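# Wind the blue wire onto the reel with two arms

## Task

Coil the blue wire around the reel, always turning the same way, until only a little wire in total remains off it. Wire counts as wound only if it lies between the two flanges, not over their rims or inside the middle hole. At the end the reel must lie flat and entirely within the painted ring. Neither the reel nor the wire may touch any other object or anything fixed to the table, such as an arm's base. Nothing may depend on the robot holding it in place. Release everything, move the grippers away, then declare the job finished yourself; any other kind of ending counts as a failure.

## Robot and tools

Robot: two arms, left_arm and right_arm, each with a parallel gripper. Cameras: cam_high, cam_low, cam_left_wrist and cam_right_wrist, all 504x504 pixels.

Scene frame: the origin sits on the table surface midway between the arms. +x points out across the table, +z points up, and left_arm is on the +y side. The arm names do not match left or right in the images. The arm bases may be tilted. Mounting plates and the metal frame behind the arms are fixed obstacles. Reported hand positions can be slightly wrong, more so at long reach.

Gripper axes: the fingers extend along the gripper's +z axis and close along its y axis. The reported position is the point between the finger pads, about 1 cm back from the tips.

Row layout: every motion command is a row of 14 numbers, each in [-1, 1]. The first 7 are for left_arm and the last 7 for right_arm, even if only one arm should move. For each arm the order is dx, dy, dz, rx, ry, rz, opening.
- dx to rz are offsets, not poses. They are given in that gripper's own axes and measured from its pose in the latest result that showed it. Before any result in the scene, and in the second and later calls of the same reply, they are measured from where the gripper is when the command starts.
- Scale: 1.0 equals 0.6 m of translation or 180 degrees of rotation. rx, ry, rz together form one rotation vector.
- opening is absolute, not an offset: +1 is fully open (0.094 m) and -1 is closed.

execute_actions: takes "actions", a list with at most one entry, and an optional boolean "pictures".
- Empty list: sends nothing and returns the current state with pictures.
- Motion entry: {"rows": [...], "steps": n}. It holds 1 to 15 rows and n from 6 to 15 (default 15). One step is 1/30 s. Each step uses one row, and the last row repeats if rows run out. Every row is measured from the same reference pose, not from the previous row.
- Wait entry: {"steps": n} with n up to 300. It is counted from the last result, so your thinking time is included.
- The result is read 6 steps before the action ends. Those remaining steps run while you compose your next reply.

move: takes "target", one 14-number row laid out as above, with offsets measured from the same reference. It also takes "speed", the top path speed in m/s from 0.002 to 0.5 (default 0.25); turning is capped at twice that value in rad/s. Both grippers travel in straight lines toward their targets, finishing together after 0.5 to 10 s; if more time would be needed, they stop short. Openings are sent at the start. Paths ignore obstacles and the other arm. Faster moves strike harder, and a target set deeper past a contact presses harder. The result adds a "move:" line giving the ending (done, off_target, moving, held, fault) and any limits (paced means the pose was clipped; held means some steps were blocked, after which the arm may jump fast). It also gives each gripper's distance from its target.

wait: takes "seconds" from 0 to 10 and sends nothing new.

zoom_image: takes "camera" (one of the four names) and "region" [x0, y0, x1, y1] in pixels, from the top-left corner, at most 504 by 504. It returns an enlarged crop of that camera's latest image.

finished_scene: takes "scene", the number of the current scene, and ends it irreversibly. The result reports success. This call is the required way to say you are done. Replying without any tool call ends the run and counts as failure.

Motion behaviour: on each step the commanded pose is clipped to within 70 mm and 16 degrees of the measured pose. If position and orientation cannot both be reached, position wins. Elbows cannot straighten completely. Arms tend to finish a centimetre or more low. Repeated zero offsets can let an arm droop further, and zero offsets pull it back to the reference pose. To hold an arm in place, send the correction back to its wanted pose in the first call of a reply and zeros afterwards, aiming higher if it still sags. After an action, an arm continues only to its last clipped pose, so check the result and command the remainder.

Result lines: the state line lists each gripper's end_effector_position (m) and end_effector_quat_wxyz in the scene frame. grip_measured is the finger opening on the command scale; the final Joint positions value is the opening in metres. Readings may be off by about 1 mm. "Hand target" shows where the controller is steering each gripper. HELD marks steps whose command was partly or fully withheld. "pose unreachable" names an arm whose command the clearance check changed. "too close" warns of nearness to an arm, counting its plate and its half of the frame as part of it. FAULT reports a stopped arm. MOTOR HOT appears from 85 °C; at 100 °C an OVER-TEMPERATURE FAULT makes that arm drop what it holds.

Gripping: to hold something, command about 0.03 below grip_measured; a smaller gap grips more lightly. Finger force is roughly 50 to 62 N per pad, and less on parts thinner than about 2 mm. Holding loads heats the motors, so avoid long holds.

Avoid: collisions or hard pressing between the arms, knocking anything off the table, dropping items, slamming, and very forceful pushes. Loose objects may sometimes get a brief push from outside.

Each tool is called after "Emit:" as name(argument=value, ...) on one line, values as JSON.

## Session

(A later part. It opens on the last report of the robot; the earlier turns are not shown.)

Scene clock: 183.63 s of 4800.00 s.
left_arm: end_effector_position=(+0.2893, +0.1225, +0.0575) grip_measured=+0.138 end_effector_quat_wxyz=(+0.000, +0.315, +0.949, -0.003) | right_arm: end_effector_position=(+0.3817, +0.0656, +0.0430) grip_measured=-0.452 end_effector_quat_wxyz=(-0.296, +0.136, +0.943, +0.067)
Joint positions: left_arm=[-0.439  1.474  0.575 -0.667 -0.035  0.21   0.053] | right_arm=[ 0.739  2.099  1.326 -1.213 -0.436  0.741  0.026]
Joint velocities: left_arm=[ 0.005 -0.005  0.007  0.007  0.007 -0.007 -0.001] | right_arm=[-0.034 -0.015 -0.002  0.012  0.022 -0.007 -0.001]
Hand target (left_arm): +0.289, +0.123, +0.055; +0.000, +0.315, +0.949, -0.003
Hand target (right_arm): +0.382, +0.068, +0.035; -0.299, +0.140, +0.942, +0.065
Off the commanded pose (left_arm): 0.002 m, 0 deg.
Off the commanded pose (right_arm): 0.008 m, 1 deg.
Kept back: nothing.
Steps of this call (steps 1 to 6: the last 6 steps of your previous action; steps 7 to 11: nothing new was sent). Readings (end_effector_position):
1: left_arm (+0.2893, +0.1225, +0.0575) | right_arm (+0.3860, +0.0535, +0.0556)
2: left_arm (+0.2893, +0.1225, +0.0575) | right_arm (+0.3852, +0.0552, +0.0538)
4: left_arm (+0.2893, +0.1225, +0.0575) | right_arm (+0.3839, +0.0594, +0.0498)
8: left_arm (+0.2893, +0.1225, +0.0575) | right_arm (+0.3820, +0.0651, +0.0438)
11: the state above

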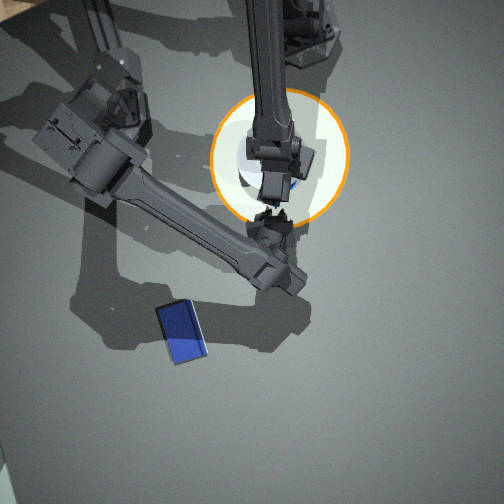

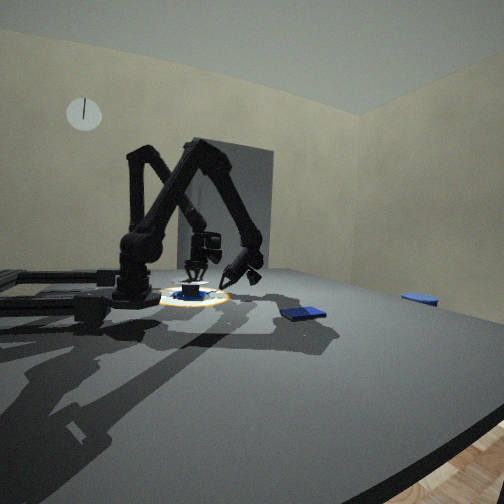

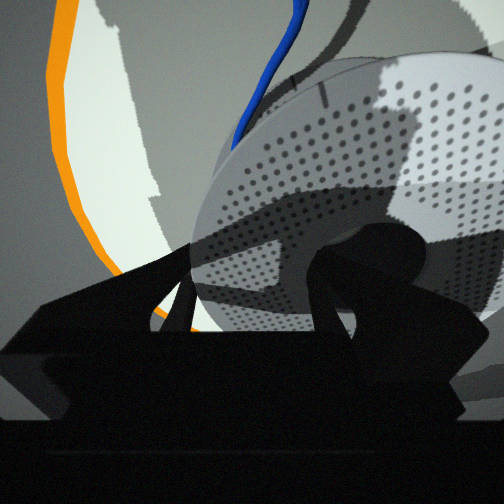

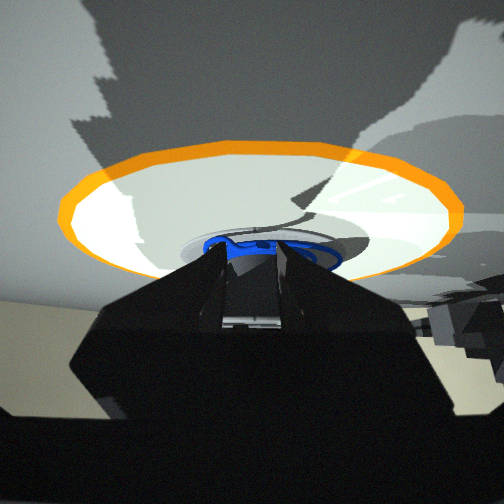

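Emit:
execute_actions(actions=[{"rows": [
[0,0,0.003,0,0,0,0.115, 0.000,-0.003,0.010,0,0,0,-0.45],
[0,0,0.003,0,0,0,0.115, 0.002,-0.006,0.015,0,0,0,-0.45],
[0,0,0.003,0,0,0,0.115, 0.004,-0.009,0.020,0,0,0,-0.45],
[0,0,0.003,0,0,0,0.115, 0.006,-0.011,0.025,0,0,0,-0.45],
[0,0,0.003,0,0,0,0.115, 0.008,-0.013,0.030,0,0,0,-0.45],
[0,0,0.003,0,0,0,0.115, 0.010,-0.014,0.035,0,0,0,-0.45],
[0,0,0.003,0,0,0,0.115, 0.012,-0.015,0.040,0,0,0,-0.45],
[0,0,0.003,0,0,0,0.115, 0.013,-0.015,0.044,0,0,0,-0.45],
[0,0,0.003,0,0,0,0.115, 0.014,-0.015,0.048,0,0,0,-0.45],
[0,0,0.003,0,0,0,0.115, 0.015,-0.015,0.051,0,0,0,-0.45]
], "steps": 11}])

Emit:
execute_actions(actions=[{"steps": 11}], pictures=true)

Emit:
zoom_image(camera="cam_right_wrist", region=[190, 210, 320, 300])

Emit:
zoom_image(camera="cam_low", region=[165, 260, 255, 315])

Scene clock: 184.83 s of 4800.00 s.
left_arm: end_effector_position=(+0.2893, +0.1225, +0.0575) grip_measured=+0.138 end_effector_quat_wxyz=(+0.000, +0.315, +0.949, -0.003) | right_arm: end_effector_position=(+0.3768, +0.0631, +0.0362) grip_measured=-0.452 end_effector_quat_wxyz=(-0.295, +0.137, +0.943, +0.068)
Joint positions: left_arm=[-0.439  1.474  0.575 -0.667 -0.035  0.21   0.053] | right_arm=[ 0.739  2.099  1.302 -1.185 -0.436  0.744  0.026]
Joint velocities: left_arm=[-0.015 -0.005 -0.017  0.002  0.037  0.007  0.001] | right_arm=[ 0.005 -0.015 -0.3    0.232 -0.066 -0.022 -0.   ]
Steps of this call (steps 1 to 31: nothing new was sent; steps 32 to 36: the first 5 steps of this action). Readings (end_effector_position):
32: left_arm (+0.2893, +0.1225, +0.0575) | right_arm (+0.3817, +0.0656, +0.0427)
33: left_arm (+0.2893, +0.1225, +0.0575) | right_arm (+0.3816, +0.0655, +0.0419)
35: left_arm (+0.2893, +0.1225, +0.0575) | right_arm (+0.3792, +0.0643, +0.0385)
36: the state above

Scene clock: 185.20 s of 4800.00 s.
left_arm: end_effector_position=(+0.2893, +0.1225, +0.0575) grip_measured=+0.138 end_effector_quat_wxyz=(+0.000, +0.315, +0.949, -0.003) | right_arm: end_effector_position=(+0.3554, +0.0626, +0.0227) grip_measured=-0.452 end_effector_quat_wxyz=(-0.300, +0.134, +0.942, +0.065)
Joint positions: left_arm=[-0.439  1.474  0.575 -0.667 -0.035  0.21   0.053] | right_arm=[ 0.76   2.099  1.245 -1.134 -0.444  0.755  0.026]
Joint velocities: left_arm=[ 0.005  0.005  0.012 -0.012  0.007 -0.007 -0.001] | right_arm=[ 0.015 -0.005 -0.007  0.022  0.051  0.037 -0.   ]
Hand target (left_arm): +0.289, +0.122, +0.056; +0.000, +0.315, +0.949, -0.003
Hand target (right_arm): +0.355, +0.065, +0.023; -0.297, +0.136, +0.943, +0.067
Off the commanded pose (left_arm): 0.002 m, 0 deg.
Off the commanded pose (right_arm): 0.003 m, 1 deg.
Kept back: nothing.
Steps of this call (steps 1 to 6: the last 6 steps of your previous action; steps 7 to 11: nothing new was sent). Readings (end_effector_position):
1: left_arm (+0.2893, +0.1225, +0.0575) | right_arm (+0.3738, +0.0618, +0.0337)
2: left_arm (+0.2893, +0.1225, +0.0575) | right_arm (+0.3703, +0.0604, +0.0311)
4: left_arm (+0.2893, +0.1225, +0.0575) | right_arm (+0.3637, +0.0586, +0.0267)
8: left_arm (+0.2893, +0.1225, +0.0575) | right_arm (+0.3564, +0.0603, +0.0228)
11: the state above

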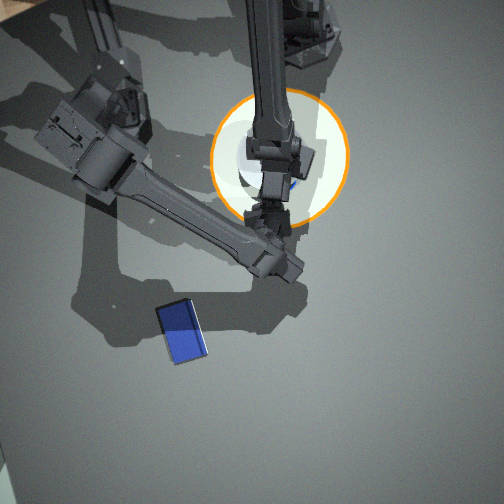

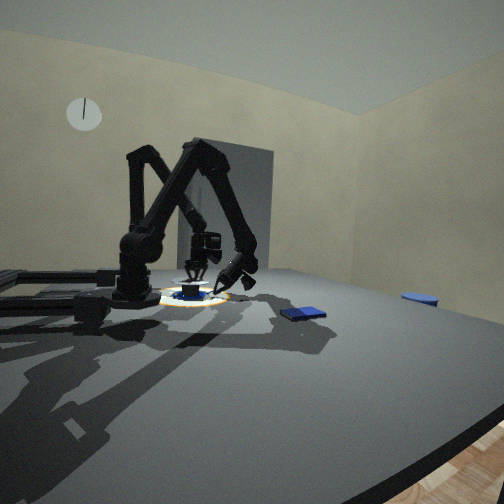

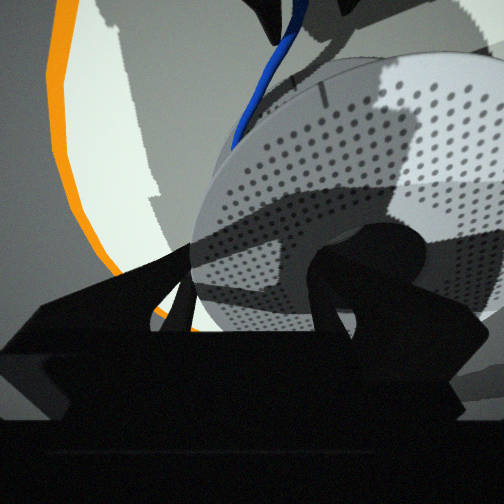

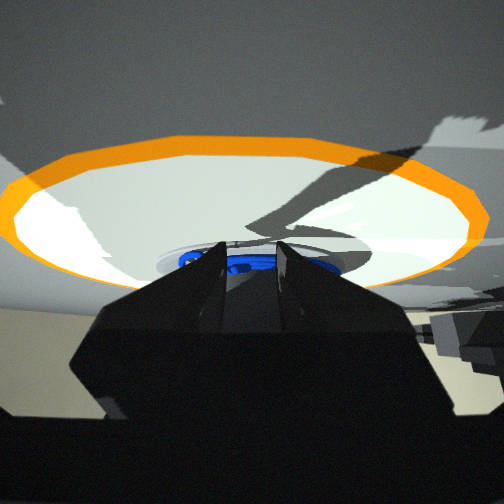

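Region (190, 210, 320, 300) of cam_right_wrist's 504x504 image, scaled by 3.877, with more detail than that image has; it fills the top 349 rows of this view, and the rest is white.

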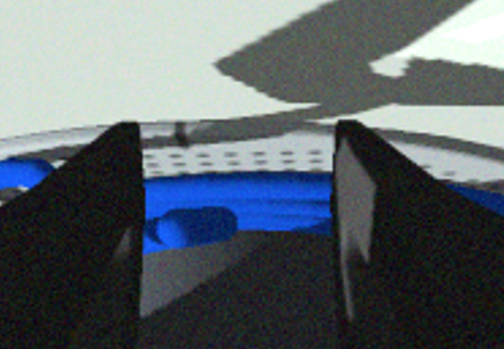

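Region (165, 260, 255, 315) of cam_low's 504x504 image, scaled by 5.600, with more detail than that image has.

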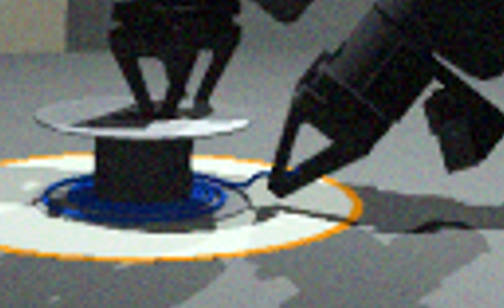

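Emit:
execute_actions(actions=[{"rows": [
[0,0,0.003,0,0,0,0.115, 0,0.002,-0.006,0,0,0,-0.50],
[0,0,0.003,0,0,0,0.115, 0,0.004,-0.012,0,0,0,-0.55],
[0,0,0.003,0,0,0,0.115, 0,0.006,-0.018,0,0,0,-0.60],
[0,0,0.003,0,0,0,0.115, 0,0.008,-0.022,0,0,0,-0.65],
[0,0,0.003,0,0,0,0.115, 0,0.008,-0.025,0,0,0,-0.70],
[0,0,0.003,0,0,0,0.115, 0,0.008,-0.025,0,0,0,-0.75]
], "steps": 8}])

Emit:
execute_actions(actions=[{"steps": 11}], pictures=true)

Emit:
zoom_image(camera="cam_right_wrist", region=[190, 210, 320, 300])

Emit:
zoom_image(camera="cam_low", region=[165, 260, 255, 315])

Scene clock: 185.83 s of 4800.00 s.
left_arm: end_effector_position=(+0.2893, +0.1225, +0.0575) grip_measured=+0.138 end_effector_quat_wxyz=(+0.000, +0.315, +0.949, -0.003) | right_arm: end_effector_position=(+0.3551, +0.0626, +0.0228) grip_measured=-0.526 end_effector_quat_wxyz=(-0.300, +0.134, +0.942, +0.064)
Joint positions: left_arm=[-0.439  1.474  0.575 -0.667 -0.035  0.21   0.053] | right_arm=[ 0.76   2.099  1.245 -1.135 -0.444  0.757  0.022]
Joint velocities: left_arm=[-0.015 -0.005  0.007 -0.017  0.037 -0.081 -0.001] | right_arm=[ 0.005 -0.015  0.007 -0.071 -0.037 -0.007 -0.045]
Steps of this call (steps 1 to 17: nothing new was sent; steps 18 to 19: the first 2 steps of this action). Readings (end_effector_position):
18: left_arm (+0.2893, +0.1225, +0.0575) | right_arm (+0.3554, +0.0627, +0.0226)
19: the state above

Scene clock: 186.20 s of 4800.00 s.
left_arm: end_effector_position=(+0.2893, +0.1225, +0.0575) grip_measured=+0.138 end_effector_quat_wxyz=(+0.000, +0.315, +0.949, -0.003) | right_arm: end_effector_position=(+0.3499, +0.0592, +0.0256) grip_measured=-0.748 end_effector_quat_wxyz=(-0.311, +0.137, +0.939, +0.055)
Joint positions: left_arm=[-0.439  1.474  0.575 -0.667 -0.035  0.21   0.053] | right_arm=[ 0.76   2.099  1.245 -1.165 -0.444  0.757  0.012]
Joint velocities: left_arm=[-0.005 -0.005 -0.002  0.007  0.095 -0.007  0.   ] | right_arm=[ 0.005 -0.005  0.002  0.012 -0.007 -0.007 -0.   ]
Hand target (left_arm): +0.289, +0.122, +0.056; +0.000, +0.315, +0.949, -0.003
Hand target (right_arm): +0.365, +0.064, +0.035; -0.300, +0.134, +0.942, +0.065
Off the commanded pose (left_arm): 0.002 m, 0 deg.
Off the commanded pose (right_arm): 0.019 m, 2 deg.
Kept back: nothing.
Steps of this call (steps 1 to 6: the last 6 steps of your previous action; steps 7 to 11: nothing new was sent). Readings (end_effector_position):
1: left_arm (+0.2893, +0.1225, +0.0575) | right_arm (+0.3544, +0.0621, +0.0232)
2: left_arm (+0.2893, +0.1225, +0.0575) | right_arm (+0.3532, +0.0613, +0.0238)
4: left_arm (+0.2893, +0.1225, +0.0575) | right_arm (+0.3511, +0.0600, +0.0249)
8: left_arm (+0.2893, +0.1225, +0.0575) | right_arm (+0.3500, +0.0592, +0.0255)
11: the state above

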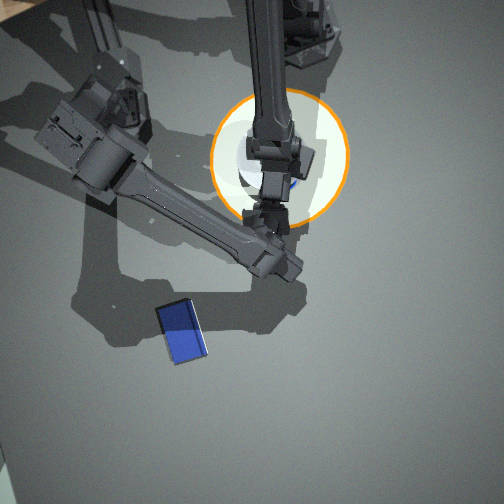

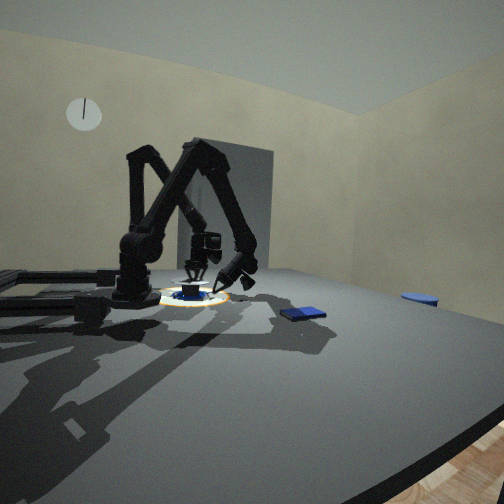

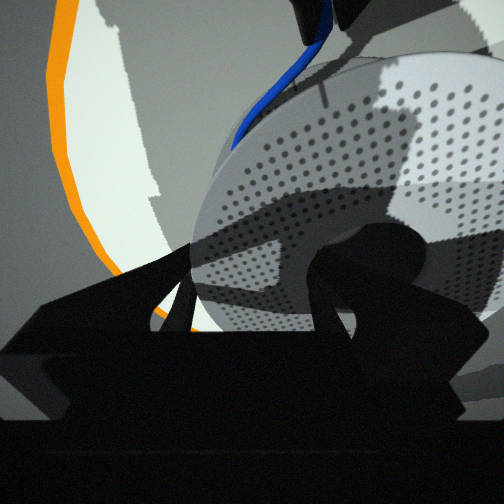

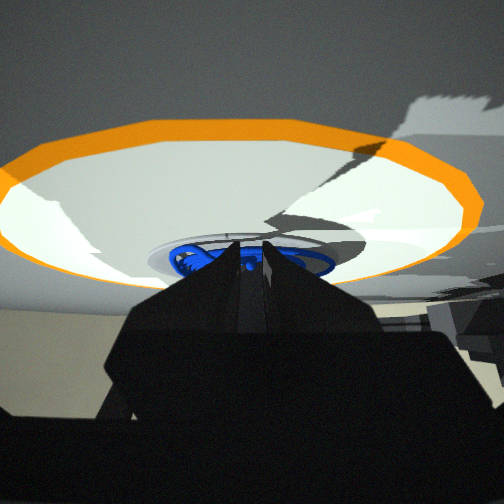

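Region (190, 210, 320, 300) of cam_right_wrist's 504x504 image, scaled by 3.877, with more detail than that image has; it fills the top 349 rows of this view, and the rest is white.

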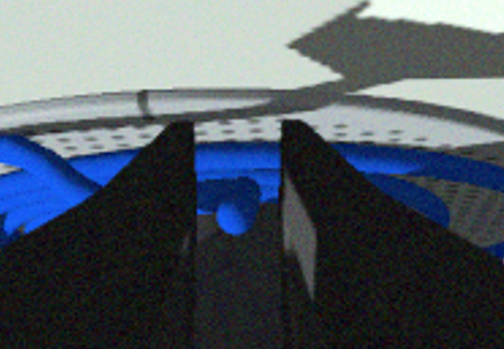

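Region (165, 260, 255, 315) of cam_low's 504x504 image, scaled by 5.600, with more detail than that image has.

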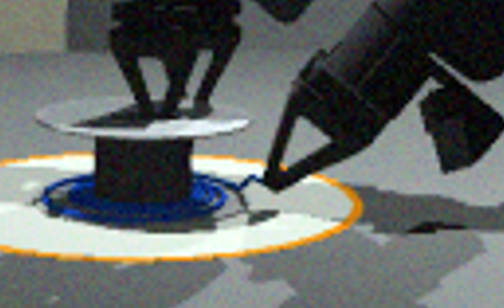

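Emit:
execute_actions(actions=[{"rows": [
[0,0,0.003,0,0,0,0.115, 0,0,-0.008,0,0,0,-0.80],
[0,0,0.003,0,0,0,0.115, 0,0,-0.008,0,0,0,-0.85],
[0,0,0.003,0,0,0,0.115, 0,0,-0.008,0,0,0,-0.90],
[0,0,0.003,0,0,0,0.115, 0,0,-0.008,0,0,0,-0.94],
[0,0,0.003,0,0,0,0.115, 0,0,-0.008,0,0,0,-0.97],
[0,0,0.003,0,0,0,0.115, 0,0,-0.008,0,0,0,-0.99]
], "steps": 8}])

Emit:
execute_actions(actions=[{"rows": [
[0.004,0.002,0.004,-0.002,-0.001,-0.022,0.115, 0,0,-0.008,0,0,0,-0.99],
[0.008,0.003,0.004,-0.003,-0.002,-0.044,0.115, 0,0,-0.008,0,0,0,-0.99],
[0.013,0.003,0.004,-0.004,-0.003,-0.067,0.115, 0,0,-0.008,0,0,0,-0.99],
[0.0204,0.0024,0.004,-0.005,-0.004,-0.086,0.115, 0,0,-0.008,0,0,0,-0.99],
[0.0248,0.0018,0.004,-0.005,-0.004,-0.100,0.115, 0,0,-0.008,0,0,0,-0.99],
[0.0292,0.0012,0.004,-0.005,-0.004,-0.114,0.115, 0,0,-0.008,0,0,0,-0.99],
[0.0326,-0.0004,0.004,-0.005,-0.004,-0.128,0.115, 0,0,-0.008,0,0,0,-0.99],
[0.037,-0.001,0.004,-0.005,-0.004,-0.142,0.115, 0,0,-0.008,0,0,0,-0.99],
[0.0414,-0.0026,0.004,-0.005,-0.004,-0.156,0.115, 0,0,-0.008,0,0,0,-0.99],
[0.0448,-0.0032,0.004,-0.005,-0.004,-0.169,0.115, 0,0,-0.008,0,0,0,-0.99],
[0.0492,-0.0048,0.004,-0.005,-0.004,-0.183,0.115, 0,0,-0.008,0,0,0,-0.99],
[0.0526,-0.0064,0.004,-0.005,-0.004,-0.197,0.115, 0,0,-0.008,0,0,0,-0.99],
[0.057,-0.009,0.004,-0.005,-0.004,-0.211,0.115, 0,0,-0.008,0,0,0,-0.99],
[0.0604,-0.0106,0.004,-0.005,-0.004,-0.225,0.115, 0,0,-0.008,0,0,0,-0.99],
[0.0638,-0.0132,0.004,-0.005,-0.004,-0.239,0.115, 0,0,-0.008,0,0,0,-0.99]
], "steps": 15}])

Emit:
execute_actions(actions=[{"steps": 13}], pictures=true)

Emit:
zoom_image(camera="cam_right_wrist", region=[140, 200, 360, 300])

Emit:
zoom_image(camera="cam_low", region=[165, 260, 255, 315])

Scene clock: 188.60 s of 4800.00 s.
left_arm: end_effector_position=(+0.2893, +0.1225, +0.0575) grip_measured=+0.138 end_effector_quat_wxyz=(+0.000, +0.315, +0.949, -0.003) | right_arm: end_effector_position=(+0.3499, +0.0592, +0.0256) grip_measured=-0.826 end_effector_quat_wxyz=(-0.311, +0.137, +0.939, +0.055)
Joint positions: left_arm=[-0.439  1.474  0.575 -0.667 -0.035  0.21   0.053] | right_arm=[ 0.76   2.099  1.245 -1.165 -0.444  0.757  0.008]
Joint velocities: left_arm=[ 0.005 -0.005 -0.012 -0.007 -0.007 -0.007 -0.001] | right_arm=[-0.005 -0.024 -0.007 -0.007  0.037 -0.007 -0.046]
Steps of this call (steps 1 to 70: nothing new was sent; steps 71 to 72: the first 2 steps of this action). Readings (end_effector_position):
71: left_arm (+0.2893, +0.1225, +0.0575) | right_arm (+0.3499, +0.0592, +0.0256)
72: the state above

Scene clock: 189.10 s of 4800.00 s.
left_arm: end_effector_position=(+0.2750, +0.1288, +0.0569) grip_measured=+0.138 end_effector_quat_wxyz=(+0.002, +0.184, +0.983, -0.004) | right_arm: end_effector_position=(+0.3499, +0.0592, +0.0256) grip_measured=-0.946 end_effector_quat_wxyz=(-0.311, +0.137, +0.939, +0.055)
Joint positions: left_arm=[-0.439  1.435  0.529 -0.655 -0.034 -0.06   0.053] | right_arm=[ 0.76   2.099  1.245 -1.165 -0.444  0.757  0.003]
Joint velocities: left_arm=[-0.015 -0.2   -0.198  0.032  0.022 -1.209 -0.001] | right_arm=[-0.005 -0.005 -0.007 -0.007  0.022 -0.051 -0.   ]
Off your previous action's commanded pose (left_arm): 0.002 m, 0 deg at its last step (step 6 of this call).
Off your previous action's commanded pose (right_arm): 0.005 m, 0 deg at its last step (step 6 of this call).
Steps of this call (steps 1 to 6: the last 6 steps of your previous action; steps 7 to 15: the first 9 steps of this action, its rows measured from where the robot was after step 6). Readings (end_effector_position):
6: left_arm (+0.2893, +0.1225, +0.0575) | right_arm (+0.3499, +0.0592, +0.0256)
7: left_arm (+0.2889, +0.1226, +0.0573) | right_arm (+0.3499, +0.0592, +0.0256)
8: left_arm (+0.2884, +0.1229, +0.0570) | right_arm (+0.3499, +0.0592, +0.0256)
10: left_arm (+0.2868, +0.1236, +0.0570) | right_arm (+0.3499, +0.0592, +0.0256)
14: left_arm (+0.2778, +0.1277, +0.0570) | right_arm (+0.3499, +0.0592, +0.0256)
15: the state above

Scene clock: 189.53 s of 4800.00 s.
left_arm: end_effector_position=(+0.2568, +0.1367, +0.0569) grip_measured=+0.138 end_effector_quat_wxyz=(+0.001, -0.012, +1.000, -0.006) | right_arm: end_effector_position=(+0.3499, +0.0592, +0.0256) grip_measured=-0.946 end_effector_quat_wxyz=(-0.311, +0.137, +0.939, +0.055)
Joint positions: left_arm=[-0.439  1.385  0.476 -0.653 -0.031 -0.455  0.053] | right_arm=[ 0.76   2.099  1.245 -1.165 -0.444  0.757  0.003]
Joint velocities: left_arm=[-0.015  0.015 -0.017  0.007  0.022 -0.227 -0.002] | right_arm=[-0.005 -0.005  0.002  0.002 -0.051 -0.007  0.001]
Hand target (left_arm): +0.254, +0.139, +0.055; +0.003, -0.043, +0.999, -0.005
Hand target (right_arm): +0.353, +0.058, +0.029; -0.311, +0.137, +0.939, +0.055
Off the commanded pose (left_arm): 0.004 m, 5 deg.
Off the commanded pose (right_arm): 0.005 m, 0 deg.
Kept back: nothing.
Steps of this call (steps 1 to 6: the last 6 steps of your previous action; steps 7 to 13: nothing new was sent). Readings (end_effector_position):
1: left_arm (+0.2727, +0.1299, +0.0569) | right_arm (+0.3499, +0.0592, +0.0256)
2: left_arm (+0.2703, +0.1310, +0.0569) | right_arm (+0.3499, +0.0592, +0.0256)
4: left_arm (+0.2657, +0.1329, +0.0569) | right_arm (+0.3499, +0.0592, +0.0256)
8: left_arm (+0.2580, +0.1363, +0.0568) | right_arm (+0.3499, +0.0592, +0.0256)
13: the state above

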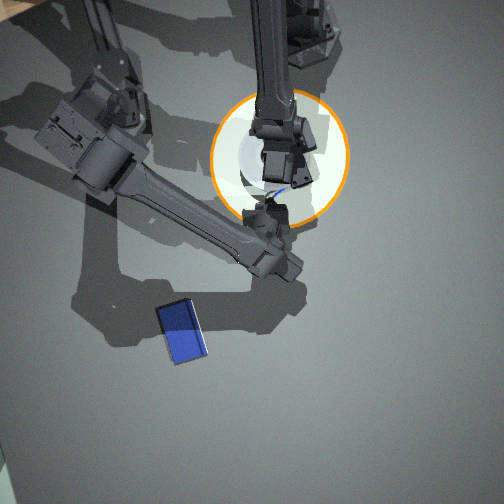

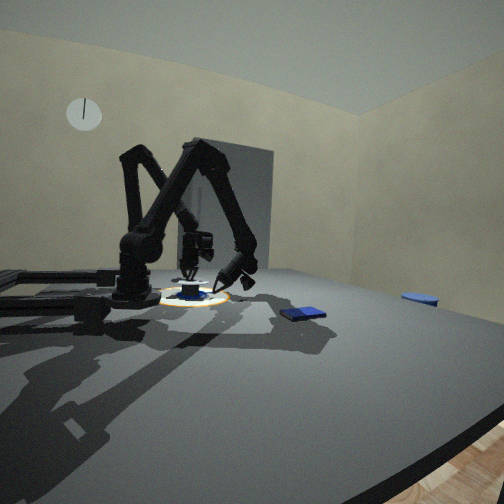

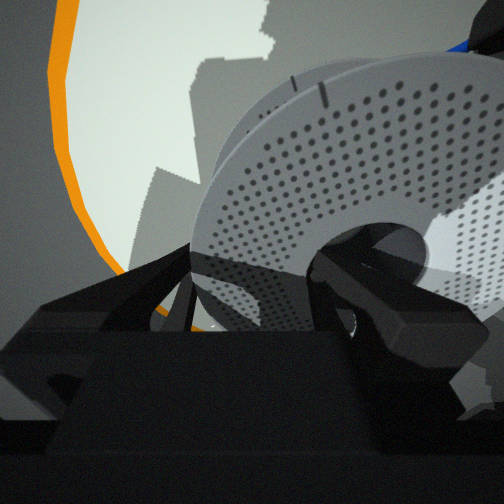

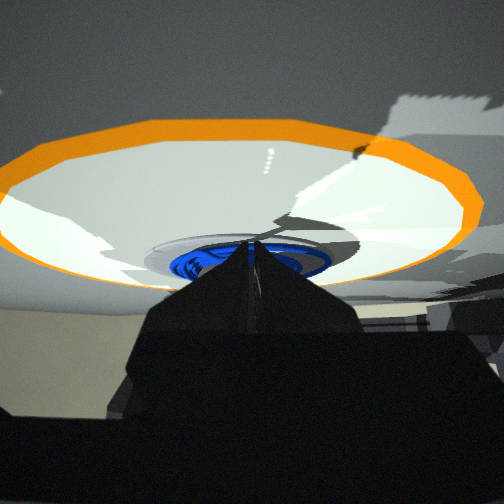

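Region (140, 200, 360, 300) of cam_right_wrist's 504x504 image, scaled by 2.291, with more detail than that image has; it fills the top 229 rows of this view, and the rest is white.

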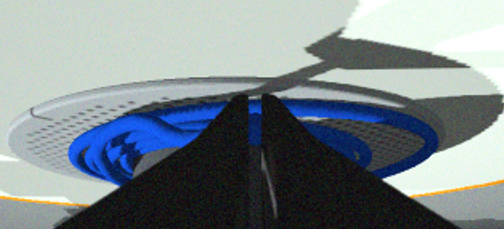

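Region (165, 260, 255, 315) of cam_low's 504x504 image, scaled by 5.600, with more detail than that image has.

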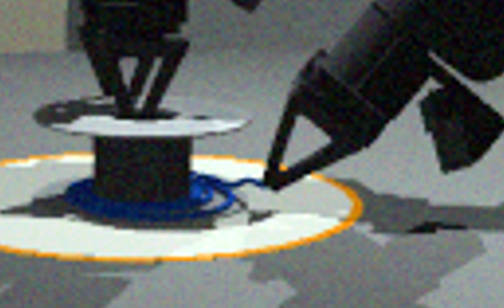

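Emit:
execute_actions(actions=[{"rows": [
[0.006,0.002,0.004,-0.002,-0.001,-0.030,0.115, 0,0,-0.008,0,0,0.012,-0.99],
[0.010,0.003,0.004,-0.004,-0.002,-0.050,0.115, 0,0,-0.008,0,0,0.024,-0.99],
[0.015,0.003,0.004,-0.005,-0.003,-0.069,0.115, 0,0,-0.008,0,0,0.036,-0.99],
[0.0206,0.002,0.004,-0.006,-0.004,-0.086,0.115, 0,0,-0.008,0,0,0.048,-0.99],
[0.0252,0.001,0.004,-0.006,-0.004,-0.100,0.115, 0,0,-0.008,0,0,0.060,-0.99],
[0.0298,0.000,0.004,-0.006,-0.004,-0.114,0.115, 0,0,-0.008,0,0,0.072,-0.99],
[0.0334,-0.002,0.004,-0.006,-0.004,-0.128,0.115, 0,0,-0.008,0,0,0.084,-0.99],
[0.038,-0.003,0.004,-0.006,-0.004,-0.142,0.115, 0,0,-0.008,0,0,0.096,-0.99],
[0.0426,-0.005,0.004,-0.006,-0.004,-0.156,0.115, 0,0,-0.008,0,0,0.108,-0.99],
[0.0462,-0.006,0.004,-0.006,-0.004,-0.169,0.115, 0,0,-0.008,0,0,0.120,-0.99],
[0.0508,-0.008,0.004,-0.006,-0.004,-0.183,0.115, 0,0,-0.008,0,0,0.132,-0.99],
[0.0544,-0.010,0.004,-0.006,-0.004,-0.197,0.115, 0,0,-0.008,0,0,0.144,-0.99],
[0.059,-0.013,0.004,-0.006,-0.004,-0.211,0.115, 0,0,-0.008,0,0,0.156,-0.99],
[0.0626,-0.015,0.004,-0.006,-0.004,-0.225,0.115, 0,0,-0.008,0,0,0.165,-0.99],
[0.0662,-0.018,0.004,-0.006,-0.004,-0.239,0.115, 0,0,-0.008,0,0,0.170,-0.99]
], "steps": 15}])

Emit:
execute_actions(actions=[{"steps": 14}], pictures=true)

Emit:
zoom_image(camera="cam_low", region=[165, 260, 255, 315])

Scene clock: 191.43 s of 4800.00 s.
left_arm: end_effector_position=(+0.2437, +0.1348, +0.0567) grip_measured=+0.138 end_effector_quat_wxyz=(+0.001, -0.155, +0.988, -0.007) | right_arm: end_effector_position=(+0.3490, +0.0587, +0.0261) grip_measured=-0.946 end_effector_quat_wxyz=(-0.317, +0.222, +0.922, +0.025)
Joint positions: left_arm=[-0.469  1.355  0.446 -0.649 -0.032 -0.772  0.053] | right_arm=[ 0.76   2.099  1.245 -1.17  -0.444  0.938  0.003]
Joint velocities: left_arm=[-0.239 -0.161 -0.144 -0.017  0.066 -1.267 -0.   ] | right_arm=[-0.005  0.015  0.002 -0.007 -0.051  0.872 -0.001]
Steps of this call (steps 1 to 48: nothing new was sent; steps 49 to 57: the first 9 steps of this action). Readings (end_effector_position):
49: left_arm (+0.2568, +0.1367, +0.0569) | right_arm (+0.3499, +0.0592, +0.0256)
50: left_arm (+0.2564, +0.1368, +0.0567) | right_arm (+0.3498, +0.0591, +0.0256)
52: left_arm (+0.2550, +0.1369, +0.0567) | right_arm (+0.3496, +0.0590, +0.0257)
56: left_arm (+0.2463, +0.1355, +0.0567) | right_arm (+0.3492, +0.0587, +0.0260)
57: the state above

Scene clock: 191.90 s of 4800.00 s.
left_arm: end_effector_position=(+0.2248, +0.1236, +0.0566) grip_measured=+0.138 end_effector_quat_wxyz=(-0.001, -0.341, +0.940, -0.009) | right_arm: end_effector_position=(+0.3486, +0.0586, +0.0264) grip_measured=-0.946 end_effector_quat_wxyz=(-0.318, +0.359, +0.877, -0.024)
Joint positions: left_arm=[-0.545  1.327  0.416 -0.649 -0.028 -1.233  0.053] | right_arm=[ 0.76   2.099  1.245 -1.172 -0.445  1.242  0.003]
Joint velocities: left_arm=[-0.005 -0.005  0.007 -0.007  0.022 -0.256 -0.001] | right_arm=[-0.005 -0.015 -0.017  0.002 -0.037  0.139  0.001]
Hand target (left_arm): +0.218, +0.126, +0.054; -0.005, -0.364, +0.931, -0.005
Hand target (right_arm): +0.353, +0.058, +0.029; -0.318, +0.375, +0.871, -0.028
Off the commanded pose (left_arm): 0.008 m, 5 deg.
Off the commanded pose (right_arm): 0.005 m, 3 deg.
Kept back: nothing.
Steps of this call (steps 1 to 6: the last 6 steps of your previous action; steps 7 to 14: nothing new was sent). Readings (end_effector_position):
1: left_arm (+0.2413, +0.1339, +0.0567) | right_arm (+0.3489, +0.0586, +0.0262)
2: left_arm (+0.2388, +0.1329, +0.0567) | right_arm (+0.3488, +0.0586, +0.0262)
4: left_arm (+0.2340, +0.1306, +0.0566) | right_arm (+0.3486, +0.0586, +0.0263)
8: left_arm (+0.2262, +0.1251, +0.0566) | right_arm (+0.3486, +0.0586, +0.0264)
14: the state above

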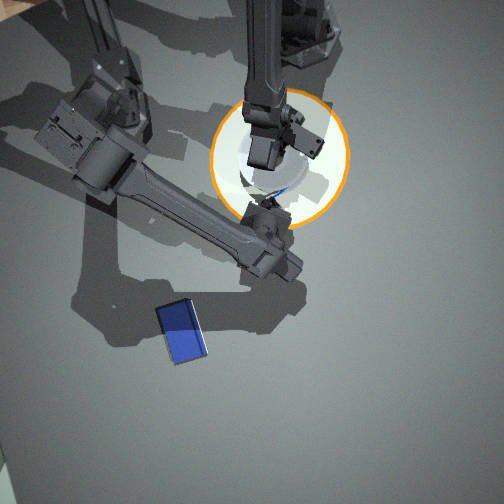

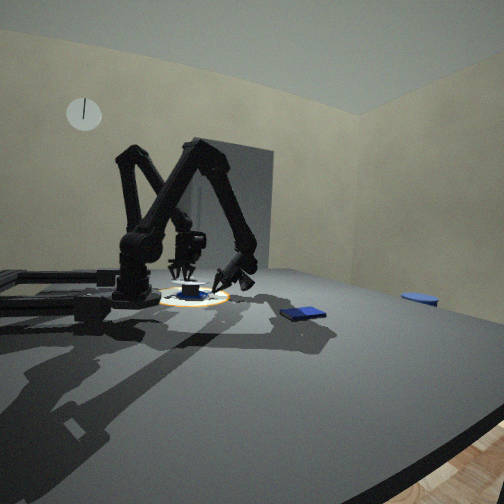

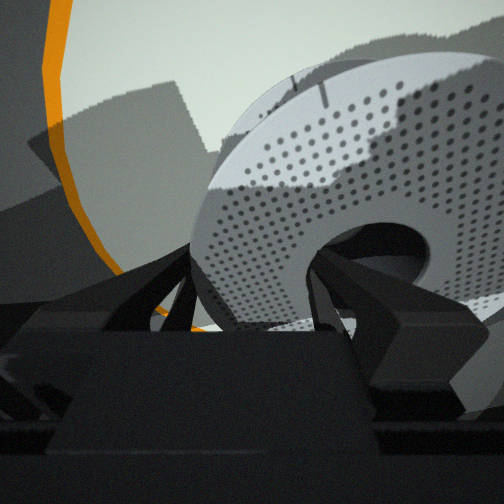

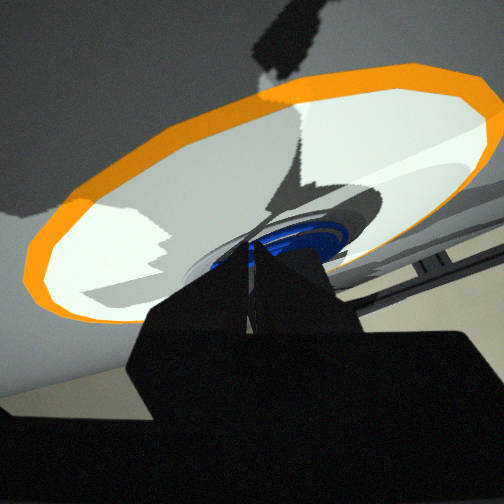

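Region (165, 260, 255, 315) of cam_low's 504x504 image, scaled by 5.600, with more detail than that image has.

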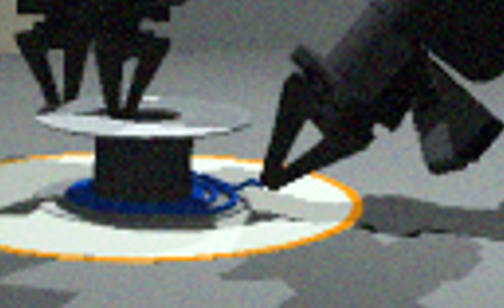

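Emit:
execute_actions(actions=[{"rows": [
[0.006,0.004,0.005,-0.002,-0.002,-0.030,0.115, 0.004,-0.006,-0.010,-0.005,0.002,0.014,-0.99],
[0.010,0.006,0.005,-0.004,-0.004,-0.050,0.115, 0.005,-0.011,-0.011,-0.010,0.005,0.021,-0.99],
[0.015,0.007,0.005,-0.005,-0.006,-0.069,0.115, 0.006,-0.016,-0.012,-0.015,0.007,0.028,-0.99],
[0.020,0.007,0.005,-0.006,-0.007,-0.086,0.115, 0.006,-0.021,-0.013,-0.020,0.010,0.035,-0.99],
[0.024,0.006,0.005,-0.006,-0.007,-0.100,0.115, 0.005,-0.026,-0.013,-0.025,0.012,0.042,-0.99],
[0.028,0.005,0.005,-0.006,-0.007,-0.114,0.115, 0.004,-0.031,-0.012,-0.030,0.015,0.049,-0.99],
[0.031,0.003,0.005,-0.006,-0.007,-0.128,0.115, 0.003,-0.036,-0.011,-0.035,0.017,0.056,-0.99],
[0.035,0.002,0.005,-0.006,-0.007,-0.142,0.115, 0.002,-0.041,-0.010,-0.040,0.020,0.063,-0.99],
[0.039,0.000,0.005,-0.006,-0.007,-0.156,0.115, 0.001,-0.046,-0.009,-0.045,0.022,0.070,-0.99],
[0.042,-0.001,0.005,-0.006,-0.007,-0.169,0.115, 0.000,-0.051,-0.008,-0.050,0.025,0.077,-0.99],
[0.046,-0.003,0.005,-0.006,-0.007,-0.183,0.115, -0.001,-0.056,-0.007,-0.055,0.027,0.084,-0.99],
[0.049,-0.005,0.005,-0.006,-0.007,-0.195,0.115, -0.001,-0.061,-0.006,-0.060,0.030,0.091,-0.99],
[0.052,-0.007,0.005,-0.006,-0.007,-0.205,0.115, -0.002,-0.065,-0.005,-0.065,0.032,0.098,-0.99],
[0.055,-0.008,0.005,-0.006,-0.007,-0.210,0.115, -0.002,-0.068,-0.004,-0.069,0.034,0.104,-0.99],
[0.057,-0.009,0.005,-0.006,-0.007,-0.210,0.115, -0.002,-0.069,-0.003,-0.069,0.034,0.104,-0.99]
], "steps": 15}])

Emit:
execute_actions(actions=[{"steps": 14}], pictures=true)

Emit:
zoom_image(camera="cam_low", region=[165, 260, 255, 315])

Emit:
zoom_image(camera="cam_right_wrist", region=[170, 180, 390, 310])

Scene clock: 193.67 s of 4800.00 s.
left_arm: end_effector_position=(+0.2160, +0.1101, +0.0570) grip_measured=+0.138 end_effector_quat_wxyz=(-0.001, -0.464, +0.886, -0.009) | right_arm: end_effector_position=(+0.3312, +0.0478, +0.0376) grip_measured=-0.946 end_effector_quat_wxyz=(-0.327, +0.425, +0.844, +0.005)
Joint positions: left_arm=[-0.616  1.327  0.415 -0.649 -0.03  -1.573  0.053] | right_arm=[ 0.735  2.01   1.12  -1.074 -0.515  1.371  0.003]
Joint velocities: left_arm=[-0.308 -0.005 -0.007 -0.017 -0.007 -1.385 -0.   ] | right_arm=[-0.239 -0.435 -0.579  0.574 -0.168  0.505 -0.001]
Steps of this call (steps 1 to 44: nothing new was sent; steps 45 to 53: the first 9 steps of this action). Readings (end_effector_position):
45: left_arm (+0.2248, +0.1235, +0.0566) | right_arm (+0.3481, +0.0589, +0.0267)
46: left_arm (+0.2248, +0.1233, +0.0566) | right_arm (+0.3471, +0.0593, +0.0274)
48: left_arm (+0.2236, +0.1211, +0.0567) | right_arm (+0.3425, +0.0591, +0.0298)
52: left_arm (+0.2174, +0.1123, +0.0569) | right_arm (+0.3326, +0.0507, +0.0362)
53: the state above

Scene clock: 194.13 s of 4800.00 s.
left_arm: end_effector_position=(+0.2055, +0.0961, +0.0573) grip_measured=+0.138 end_effector_quat_wxyz=(-0.003, -0.604, +0.797, -0.009) | right_arm: end_effector_position=(+0.3234, +0.0272, +0.0400) grip_measured=-0.946 end_effector_quat_wxyz=(-0.319, +0.517, +0.794, +0.035)
Joint positions: left_arm=[-0.692  1.329  0.415 -0.649 -0.031 -1.981  0.053] | right_arm=[ 0.683  1.92   0.981 -0.922 -0.554  1.561  0.003]
Joint velocities: left_arm=[-0.015 -0.005 -0.012 -0.002 -0.051 -0.212 -0.001] | right_arm=[-0.015 -0.015  0.002  0.002  0.022  0.11  -0.   ]
Hand target (left_arm): +0.202, +0.098, +0.054; -0.003, -0.620, +0.784, +0.001
Hand target (right_arm): +0.325, +0.027, +0.041; -0.317, +0.526, +0.788, +0.037
Off the commanded pose (left_arm): 0.005 m, 4 deg.
Off the commanded pose (right_arm): 0.002 m, 2 deg.
Kept back: nothing.
Steps of this call (steps 1 to 6: the last 6 steps of your previous action; steps 7 to 14: nothing new was sent). Readings (end_effector_position):
1: left_arm (+0.2146, +0.1082, +0.0571) | right_arm (+0.3302, +0.0447, +0.0387)
2: left_arm (+0.2134, +0.1064, +0.0572) | right_arm (+0.3293, +0.0416, +0.0396)
4: left_arm (+0.2109, +0.1029, +0.0573) | right_arm (+0.3272, +0.0356, +0.0406)
8: left_arm (+0.2063, +0.0972, +0.0572) | right_arm (+0.3224, +0.0265, +0.0406)
14: the state above

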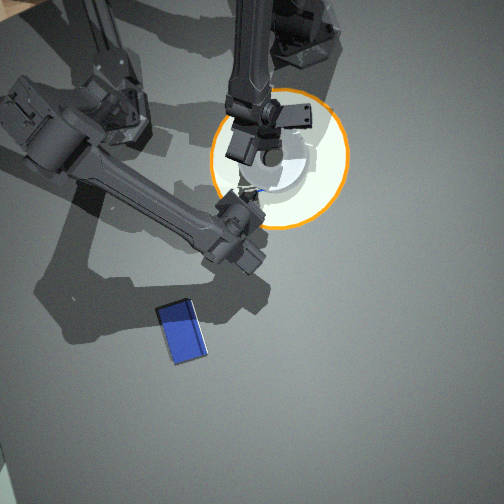

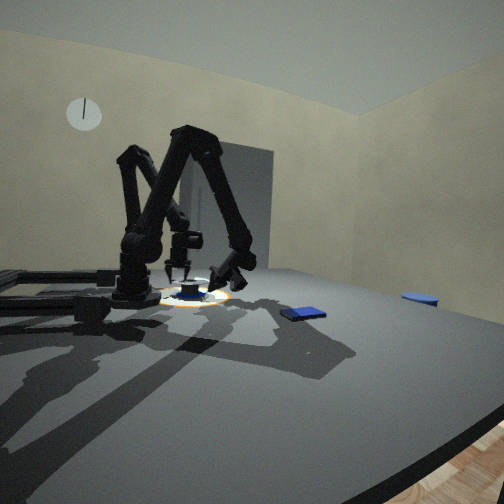

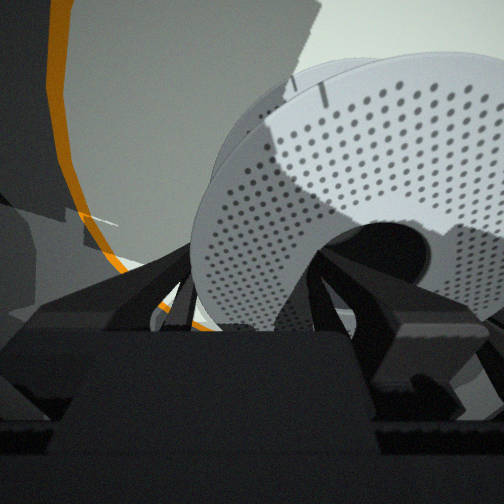

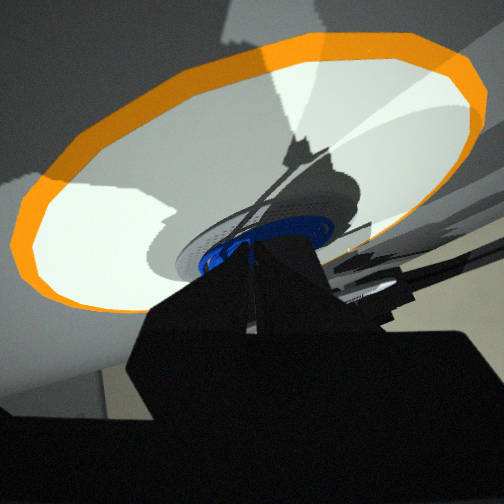

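Region (165, 260, 255, 315) of cam_low's 504x504 image, scaled by 5.600, with more detail than that image has.

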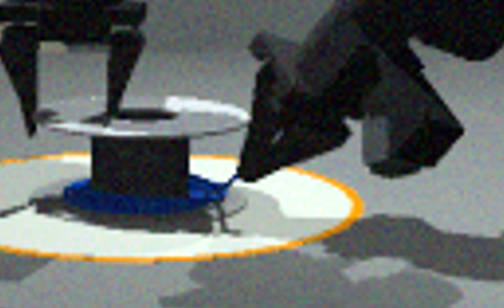

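Region (170, 180, 390, 310) of cam_right_wrist's 504x504 image, scaled by 2.291, with more detail than that image has; it fills the top 298 rows of this view, and the rest is white.

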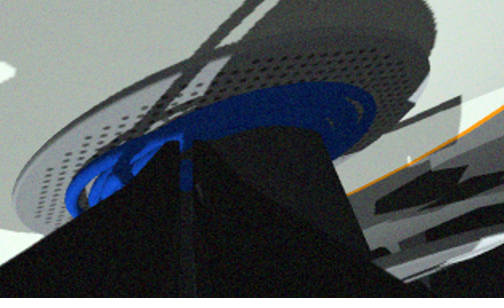

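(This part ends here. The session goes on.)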